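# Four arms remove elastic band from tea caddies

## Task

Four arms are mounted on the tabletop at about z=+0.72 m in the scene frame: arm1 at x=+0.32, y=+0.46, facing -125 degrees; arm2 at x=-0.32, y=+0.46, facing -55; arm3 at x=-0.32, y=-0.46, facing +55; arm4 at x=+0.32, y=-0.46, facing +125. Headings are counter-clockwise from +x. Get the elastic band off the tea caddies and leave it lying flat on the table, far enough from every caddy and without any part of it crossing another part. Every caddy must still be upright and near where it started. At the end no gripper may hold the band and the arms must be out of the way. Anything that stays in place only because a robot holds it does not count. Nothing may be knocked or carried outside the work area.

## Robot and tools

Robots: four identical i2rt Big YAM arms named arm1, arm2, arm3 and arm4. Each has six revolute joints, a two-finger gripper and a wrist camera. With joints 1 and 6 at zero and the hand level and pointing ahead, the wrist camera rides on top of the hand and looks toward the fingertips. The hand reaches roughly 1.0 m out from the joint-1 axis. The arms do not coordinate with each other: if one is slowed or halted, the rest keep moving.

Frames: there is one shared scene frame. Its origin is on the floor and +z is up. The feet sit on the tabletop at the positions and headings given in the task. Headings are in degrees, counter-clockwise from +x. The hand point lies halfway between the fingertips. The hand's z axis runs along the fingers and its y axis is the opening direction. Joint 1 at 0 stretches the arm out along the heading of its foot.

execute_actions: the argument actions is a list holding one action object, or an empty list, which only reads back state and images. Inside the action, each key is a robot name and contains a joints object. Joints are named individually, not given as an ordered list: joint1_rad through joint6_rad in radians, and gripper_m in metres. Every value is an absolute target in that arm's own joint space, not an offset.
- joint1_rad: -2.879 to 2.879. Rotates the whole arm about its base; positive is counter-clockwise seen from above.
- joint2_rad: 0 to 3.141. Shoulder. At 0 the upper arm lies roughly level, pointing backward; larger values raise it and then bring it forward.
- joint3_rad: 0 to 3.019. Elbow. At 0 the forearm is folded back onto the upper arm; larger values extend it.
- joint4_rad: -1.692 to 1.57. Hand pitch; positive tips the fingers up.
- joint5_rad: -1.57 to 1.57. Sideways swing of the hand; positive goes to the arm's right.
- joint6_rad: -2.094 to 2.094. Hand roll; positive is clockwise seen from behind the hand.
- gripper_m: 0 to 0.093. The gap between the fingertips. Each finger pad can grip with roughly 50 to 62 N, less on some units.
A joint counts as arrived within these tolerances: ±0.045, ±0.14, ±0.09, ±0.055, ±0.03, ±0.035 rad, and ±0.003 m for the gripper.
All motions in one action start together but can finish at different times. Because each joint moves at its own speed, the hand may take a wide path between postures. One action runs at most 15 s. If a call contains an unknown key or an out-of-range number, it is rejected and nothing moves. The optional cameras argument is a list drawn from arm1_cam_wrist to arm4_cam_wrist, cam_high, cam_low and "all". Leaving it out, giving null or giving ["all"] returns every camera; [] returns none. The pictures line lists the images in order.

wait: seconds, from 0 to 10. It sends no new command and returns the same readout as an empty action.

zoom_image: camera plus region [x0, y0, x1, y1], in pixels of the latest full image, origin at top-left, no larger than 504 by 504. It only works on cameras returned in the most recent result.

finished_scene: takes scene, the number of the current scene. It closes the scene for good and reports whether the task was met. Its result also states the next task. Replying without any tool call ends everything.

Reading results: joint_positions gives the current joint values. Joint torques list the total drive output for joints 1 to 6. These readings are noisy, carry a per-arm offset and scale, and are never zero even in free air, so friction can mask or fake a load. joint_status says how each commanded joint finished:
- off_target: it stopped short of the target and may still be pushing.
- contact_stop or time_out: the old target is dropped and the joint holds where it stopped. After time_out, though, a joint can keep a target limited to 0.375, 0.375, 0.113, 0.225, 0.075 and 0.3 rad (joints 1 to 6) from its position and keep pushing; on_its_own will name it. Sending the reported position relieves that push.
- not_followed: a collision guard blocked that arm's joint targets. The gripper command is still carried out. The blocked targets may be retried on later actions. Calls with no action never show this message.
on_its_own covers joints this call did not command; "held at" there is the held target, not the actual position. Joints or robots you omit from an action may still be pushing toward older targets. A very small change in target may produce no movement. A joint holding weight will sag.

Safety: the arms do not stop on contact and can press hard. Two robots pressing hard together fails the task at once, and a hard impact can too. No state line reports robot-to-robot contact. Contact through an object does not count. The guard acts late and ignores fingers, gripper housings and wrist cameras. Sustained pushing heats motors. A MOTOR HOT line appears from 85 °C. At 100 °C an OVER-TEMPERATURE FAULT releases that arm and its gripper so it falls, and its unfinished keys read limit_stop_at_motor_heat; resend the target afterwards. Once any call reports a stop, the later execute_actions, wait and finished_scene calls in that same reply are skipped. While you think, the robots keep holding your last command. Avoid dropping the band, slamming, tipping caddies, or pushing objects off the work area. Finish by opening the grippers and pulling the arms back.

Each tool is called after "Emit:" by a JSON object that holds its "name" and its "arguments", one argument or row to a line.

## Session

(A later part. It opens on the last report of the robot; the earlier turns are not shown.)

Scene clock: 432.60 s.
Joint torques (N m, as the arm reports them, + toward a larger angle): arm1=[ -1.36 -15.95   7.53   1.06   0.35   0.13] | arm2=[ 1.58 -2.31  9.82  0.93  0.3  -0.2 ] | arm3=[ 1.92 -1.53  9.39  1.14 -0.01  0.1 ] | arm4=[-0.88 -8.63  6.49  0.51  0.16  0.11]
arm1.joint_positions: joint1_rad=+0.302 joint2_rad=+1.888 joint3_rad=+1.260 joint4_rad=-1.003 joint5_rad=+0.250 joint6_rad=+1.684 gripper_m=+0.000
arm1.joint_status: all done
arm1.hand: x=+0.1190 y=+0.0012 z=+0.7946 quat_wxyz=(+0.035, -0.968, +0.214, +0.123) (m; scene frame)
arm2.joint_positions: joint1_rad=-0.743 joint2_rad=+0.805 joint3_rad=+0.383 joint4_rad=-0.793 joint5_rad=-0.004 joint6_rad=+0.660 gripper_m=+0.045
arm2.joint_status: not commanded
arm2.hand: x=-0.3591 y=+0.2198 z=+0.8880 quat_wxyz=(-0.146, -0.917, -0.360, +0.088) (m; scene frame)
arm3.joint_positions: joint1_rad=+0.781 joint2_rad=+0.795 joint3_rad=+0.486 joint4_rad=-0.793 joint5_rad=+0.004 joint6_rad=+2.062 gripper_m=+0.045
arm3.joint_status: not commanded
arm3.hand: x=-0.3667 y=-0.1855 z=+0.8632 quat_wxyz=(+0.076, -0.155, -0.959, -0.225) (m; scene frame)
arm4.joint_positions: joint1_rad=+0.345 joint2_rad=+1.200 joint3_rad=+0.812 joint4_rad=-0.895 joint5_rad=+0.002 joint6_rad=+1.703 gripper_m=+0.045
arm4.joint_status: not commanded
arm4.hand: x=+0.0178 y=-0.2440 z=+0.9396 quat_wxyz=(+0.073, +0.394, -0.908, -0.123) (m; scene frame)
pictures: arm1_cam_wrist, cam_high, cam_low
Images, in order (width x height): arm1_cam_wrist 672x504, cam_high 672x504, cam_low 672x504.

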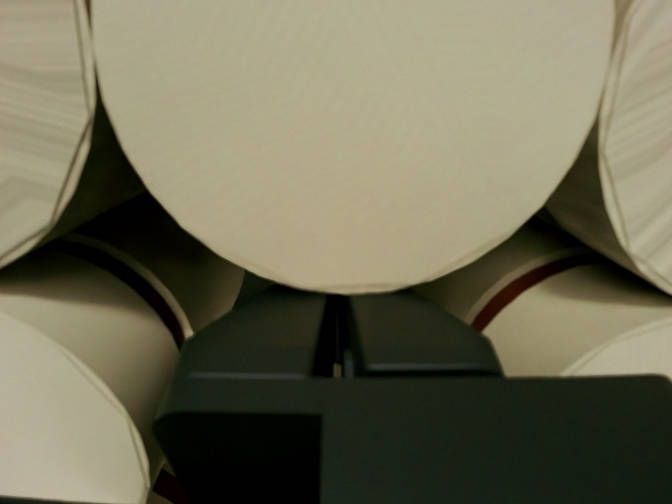

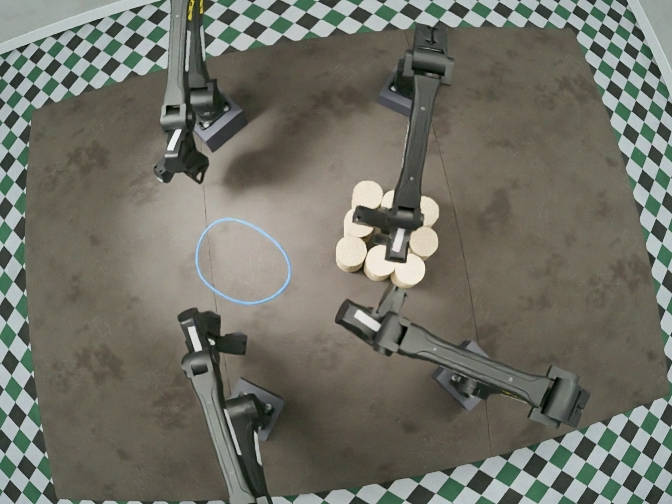

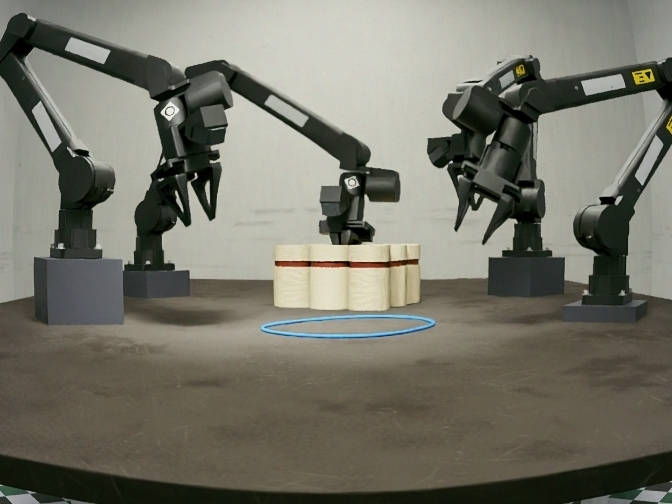

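Emit:
{"name": "execute_actions", "arguments": {
  "actions": [
    {"arm1":{"joints":{"joint1_rad":0.36,"joint2_rad":1.715}}}
  ],
  "cameras": []
}}

Emit:
{"name": "execute_actions", "arguments": {
  "actions": [
    {"arm1":{"joints":{"joint1_rad":0.688,"joint2_rad":1.80,"joint3_rad":1.37,"joint4_rad":-1.04,"joint6_rad":2.0}}}
  ],
  "cameras": ["arm1_cam_wrist","cam_high"]
}}

Scene clock: 443.83 s.
Joint torques (N m, as the arm reports them, + toward a larger angle): arm1=[ -1.76 -13.77   8.91   1.38   0.35   0.12] | arm2=[ 1.14 -1.7   9.87  0.91  0.31 -0.19] | arm3=[ 1.77 -1.33  9.38  1.13 -0.02  0.11] | arm4=[-0.83 -8.75  6.47  0.49  0.18  0.11]
arm1.joint_positions: joint1_rad=+0.366 joint2_rad=+1.692 joint3_rad=+1.258 joint4_rad=-1.003 joint5_rad=+0.250 joint6_rad=+1.684 gripper_m=+0.000
arm1.joint_status: all done
arm1.hand: x=+0.1458 y=-0.0231 z=+0.8894 quat_wxyz=(-0.065, -0.970, +0.194, +0.131) (m; scene frame)
arm2.joint_positions: joint1_rad=-0.743 joint2_rad=+0.805 joint3_rad=+0.383 joint4_rad=-0.793 joint5_rad=-0.004 joint6_rad=+0.660 gripper_m=+0.045
arm2.joint_status: not commanded
arm2.hand: x=-0.3591 y=+0.2198 z=+0.8880 quat_wxyz=(-0.146, -0.917, -0.360, +0.088) (m; scene frame)
arm3.joint_positions: joint1_rad=+0.781 joint2_rad=+0.795 joint3_rad=+0.486 joint4_rad=-0.793 joint5_rad=+0.004 joint6_rad=+2.062 gripper_m=+0.045
arm3.joint_status: not commanded
arm3.hand: x=-0.3667 y=-0.1855 z=+0.8632 quat_wxyz=(+0.076, -0.155, -0.959, -0.225) (m; scene frame)
arm4.joint_positions: joint1_rad=+0.345 joint2_rad=+1.200 joint3_rad=+0.812 joint4_rad=-0.895 joint5_rad=+0.002 joint6_rad=+1.703 gripper_m=+0.045
arm4.joint_status: not commanded
arm4.hand: x=+0.0178 y=-0.2440 z=+0.9396 quat_wxyz=(+0.073, +0.394, -0.908, -0.123) (m; scene frame)
pictures: none
No camera images: the call's "cameras" was empty. Leave "cameras" out to get every camera's image.

Scene clock: 445.17 s.
Joint torques (N m, as the arm reports them, + toward a larger angle): arm1=[ -0.64 -15.41  11.81   0.15   0.43   0.13] | arm2=[ 0.99 -2.45  9.73  0.92  0.29 -0.2 ] | arm3=[ 1.8  -1.21  9.38  1.14 -0.01  0.12] | arm4=[-0.91 -8.63  6.47  0.52  0.17  0.11]
arm1.joint_positions: joint1_rad=+0.685 joint2_rad=+1.783 joint3_rad=+1.325 joint4_rad=-1.021 joint5_rad=+0.249 joint6_rad=+1.983 gripper_m=+0.000
arm1.joint_status: all done
arm1.hand: x=+0.3076 y=-0.0730 z=+0.8679 quat_wxyz=(-0.082, -0.974, +0.182, +0.112) (m; scene frame)
arm2.joint_positions: joint1_rad=-0.743 joint2_rad=+0.805 joint3_rad=+0.383 joint4_rad=-0.793 joint5_rad=-0.004 joint6_rad=+0.660 gripper_m=+0.045
arm2.joint_status: not commanded
arm2.hand: x=-0.3591 y=+0.2198 z=+0.8880 quat_wxyz=(-0.146, -0.917, -0.360, +0.088) (m; scene frame)
arm3.joint_positions: joint1_rad=+0.781 joint2_rad=+0.795 joint3_rad=+0.486 joint4_rad=-0.793 joint5_rad=+0.004 joint6_rad=+2.062 gripper_m=+0.045
arm3.joint_status: not commanded
arm3.hand: x=-0.3667 y=-0.1855 z=+0.8632 quat_wxyz=(+0.076, -0.155, -0.959, -0.225) (m; scene frame)
arm4.joint_positions: joint1_rad=+0.345 joint2_rad=+1.200 joint3_rad=+0.812 joint4_rad=-0.895 joint5_rad=+0.002 joint6_rad=+1.703 gripper_m=+0.045
arm4.joint_status: not commanded
arm4.hand: x=+0.0178 y=-0.2440 z=+0.9396 quat_wxyz=(+0.073, +0.394, -0.908, -0.123) (m; scene frame)
pictures: arm1_cam_wrist, cam_high
Images, in order (width x height): arm1_cam_wrist 672x504, cam_high 672x504.

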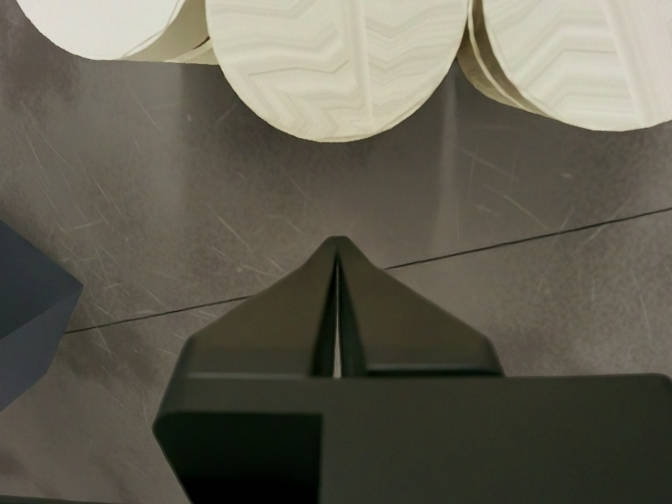

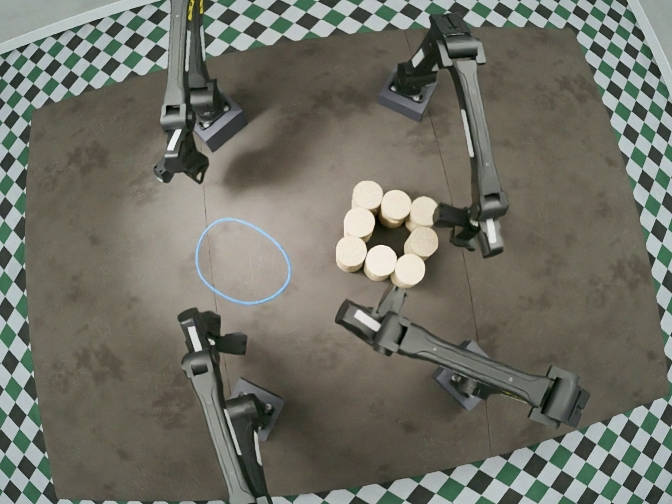

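Emit:
{"name": "execute_actions", "arguments": {
  "actions": [
    {"arm1":{"joints":{"joint2_rad":1.953,"joint4_rad":-0.96}}}
  ],
  "cameras": ["arm1_cam_wrist"]
}}

Emit:
{"name": "execute_actions", "arguments": {
  "actions": [
    {"arm1":{"joints":{"joint1_rad":0.615}}}
  ],
  "cameras": ["arm1_cam_wrist","cam_high"]
}}

Emit:
{"name": "zoom_image", "arguments": {
  "camera": "cam_high",
  "region": [290, 130, 490, 330]
}}

Scene clock: 451.40 s.
Joint torques (N m, as the arm reports them, + toward a larger angle): arm1=[ -0.98 -18.74   9.92   0.98   0.43   0.11] | arm2=[ 0.99 -2.07  9.78  0.81  0.33 -0.2 ] | arm3=[ 1.79 -1.13  9.47  1.14 -0.01  0.09] | arm4=[-0.86 -8.7   6.43  0.48  0.17  0.11]
arm1.joint_positions: joint1_rad=+0.685 joint2_rad=+1.951 joint3_rad=+1.339 joint4_rad=-0.977 joint5_rad=+0.249 joint6_rad=+1.983 gripper_m=+0.000
arm1.joint_status: all done
arm1.hand: x=+0.3071 y=-0.0752 z=+0.7867 quat_wxyz=(-0.028, -0.976, +0.176, +0.125) (m; scene frame)
arm2.joint_positions: joint1_rad=-0.743 joint2_rad=+0.805 joint3_rad=+0.383 joint4_rad=-0.793 joint5_rad=-0.004 joint6_rad=+0.660 gripper_m=+0.045
arm2.joint_status: not commanded
arm2.hand: x=-0.3591 y=+0.2198 z=+0.8880 quat_wxyz=(-0.146, -0.917, -0.360, +0.088) (m; scene frame)
arm3.joint_positions: joint1_rad=+0.781 joint2_rad=+0.795 joint3_rad=+0.486 joint4_rad=-0.793 joint5_rad=+0.004 joint6_rad=+2.062 gripper_m=+0.045
arm3.joint_status: not commanded
arm3.hand: x=-0.3667 y=-0.1855 z=+0.8632 quat_wxyz=(+0.076, -0.155, -0.959, -0.225) (m; scene frame)
arm4.joint_positions: joint1_rad=+0.345 joint2_rad=+1.200 joint3_rad=+0.812 joint4_rad=-0.895 joint5_rad=+0.002 joint6_rad=+1.703 gripper_m=+0.045
arm4.joint_status: not commanded
arm4.hand: x=+0.0178 y=-0.2440 z=+0.9396 quat_wxyz=(+0.073, +0.394, -0.908, -0.123) (m; scene frame)
pictures: arm1_cam_wrist
Images, in order (width x height): arm1_cam_wrist 672x504.

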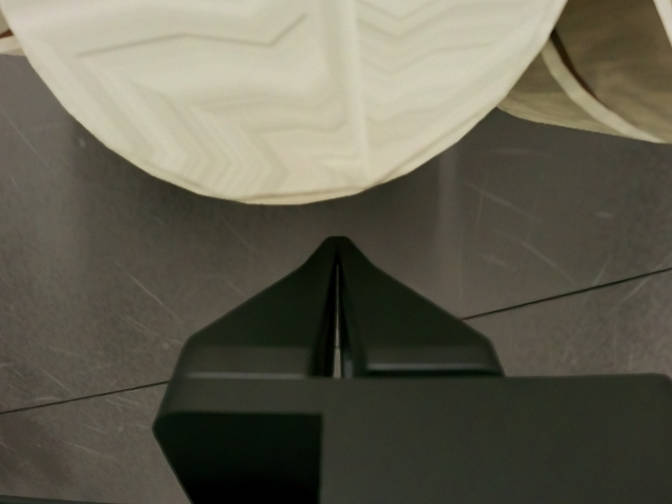

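Scene clock: 452.27 s.
Joint torques (N m, as the arm reports them, + toward a larger angle): arm1=[ -0.3  -18.41   9.96   1.11   0.4    0.11] | arm2=[ 0.81 -1.96  9.73  0.8   0.32 -0.21] | arm3=[ 1.75 -1.18  9.4   1.17 -0.03  0.11] | arm4=[-0.89 -8.62  6.46  0.48  0.16  0.1 ]
arm1.joint_positions: joint1_rad=+0.607 joint2_rad=+1.951 joint3_rad=+1.339 joint4_rad=-0.977 joint5_rad=+0.249 joint6_rad=+1.983 gripper_m=+0.000
arm1.joint_status: all done
arm1.hand: x=+0.2657 y=-0.0726 z=+0.7869 quat_wxyz=(-0.024, -0.969, +0.213, +0.125) (m; scene frame)
arm2.joint_positions: joint1_rad=-0.743 joint2_rad=+0.805 joint3_rad=+0.383 joint4_rad=-0.793 joint5_rad=-0.004 joint6_rad=+0.660 gripper_m=+0.045
arm2.joint_status: not commanded
arm2.hand: x=-0.3591 y=+0.2198 z=+0.8880 quat_wxyz=(-0.146, -0.917, -0.360, +0.088) (m; scene frame)
arm3.joint_positions: joint1_rad=+0.781 joint2_rad=+0.795 joint3_rad=+0.486 joint4_rad=-0.793 joint5_rad=+0.004 joint6_rad=+2.062 gripper_m=+0.045
arm3.joint_status: not commanded
arm3.hand: x=-0.3667 y=-0.1855 z=+0.8632 quat_wxyz=(+0.076, -0.155, -0.959, -0.225) (m; scene frame)
arm4.joint_positions: joint1_rad=+0.345 joint2_rad=+1.200 joint3_rad=+0.812 joint4_rad=-0.895 joint5_rad=+0.002 joint6_rad=+1.703 gripper_m=+0.045
arm4.joint_status: not commanded
arm4.hand: x=+0.0178 y=-0.2440 z=+0.9396 quat_wxyz=(+0.073, +0.394, -0.908, -0.123) (m; scene frame)
pictures: arm1_cam_wrist, cam_high
Images, in order (width x height): arm1_cam_wrist 672x504, cam_high 672x504.

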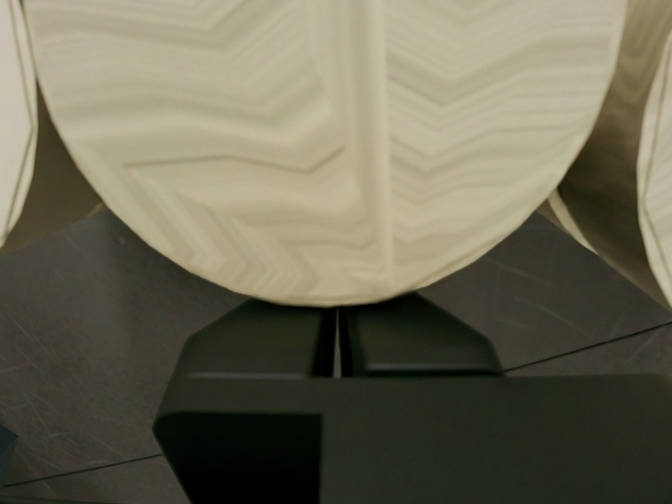

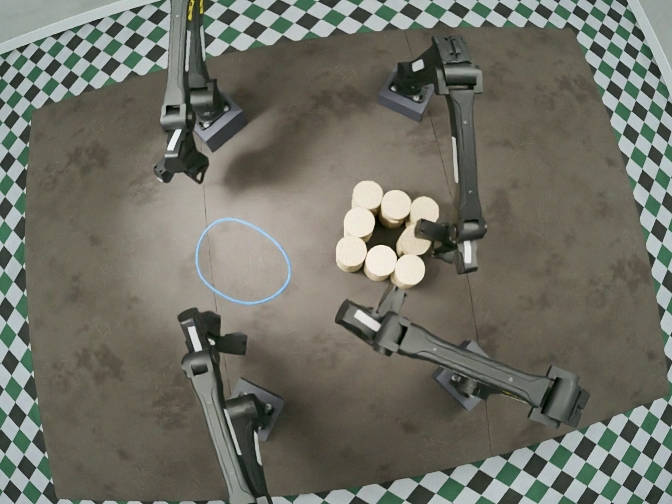

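Region (290, 130, 490, 330) of cam_high's 672x504 image, scaled by 2.520, with more detail than that image has.

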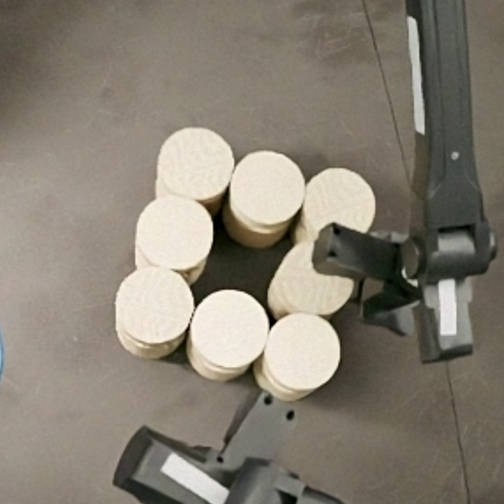

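Emit:
{"name": "execute_actions", "arguments": {
  "actions": [
    {"arm1":{"joints":{"joint1_rad":0.95,"joint2_rad":1.45,"joint3_rad":1.1}}}
  ],
  "cameras": ["cam_high","cam_low"]
}}

Scene clock: 455.27 s.
Joint torques (N m, as the arm reports them, + toward a larger angle): arm1=[-1.09 -9.65  8.81  1.36  0.4   0.09] | arm2=[ 0.61 -2.1   9.77  0.85  0.31 -0.21] | arm3=[ 1.71 -1.43  9.42  1.18 -0.01  0.09] | arm4=[-1.01 -8.66  6.45  0.51  0.17  0.11]
arm1.joint_positions: joint1_rad=+0.951 joint2_rad=+1.424 joint3_rad=+1.106 joint4_rad=-0.971 joint5_rad=+0.249 joint6_rad=+1.984 gripper_m=+0.000
arm1.joint_status: all done
arm1.hand: x=+0.4273 y=+0.0094 z=+0.9523 quat_wxyz=(-0.183, -0.979, +0.062, +0.068) (m; scene frame)
arm2.joint_positions: joint1_rad=-0.743 joint2_rad=+0.805 joint3_rad=+0.383 joint4_rad=-0.793 joint5_rad=-0.004 joint6_rad=+0.660 gripper_m=+0.045
arm2.joint_status: not commanded
arm2.hand: x=-0.3591 y=+0.2198 z=+0.8880 quat_wxyz=(-0.146, -0.917, -0.360, +0.088) (m; scene frame)
arm3.joint_positions: joint1_rad=+0.781 joint2_rad=+0.795 joint3_rad=+0.486 joint4_rad=-0.793 joint5_rad=+0.004 joint6_rad=+2.062 gripper_m=+0.045
arm3.joint_status: not commanded
arm3.hand: x=-0.3667 y=-0.1855 z=+0.8632 quat_wxyz=(+0.076, -0.155, -0.959, -0.225) (m; scene frame)
arm4.joint_positions: joint1_rad=+0.345 joint2_rad=+1.200 joint3_rad=+0.812 joint4_rad=-0.895 joint5_rad=+0.002 joint6_rad=+1.703 gripper_m=+0.045
arm4.joint_status: not commanded
arm4.hand: x=+0.0178 y=-0.2440 z=+0.9396 quat_wxyz=(+0.073, +0.394, -0.908, -0.123) (m; scene frame)
pictures: cam_high, cam_low
Images, in order (width x height): cam_high 672x504, cam_low 672x504.

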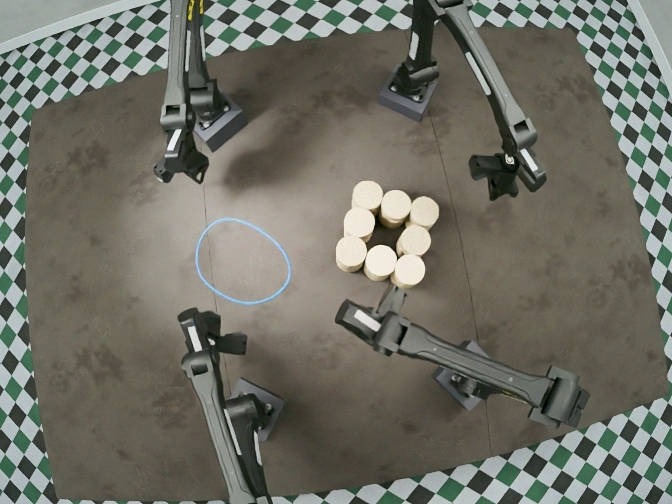

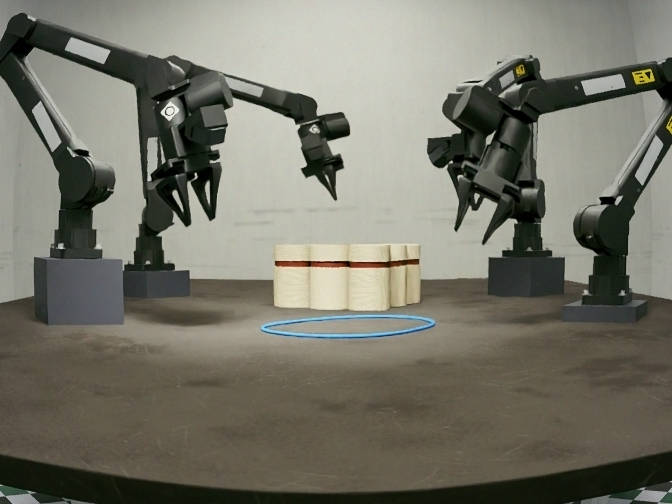

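Emit:
{"name": "finished_scene", "arguments": {
  "scene": 1
}}

The scene is finished: the task was done.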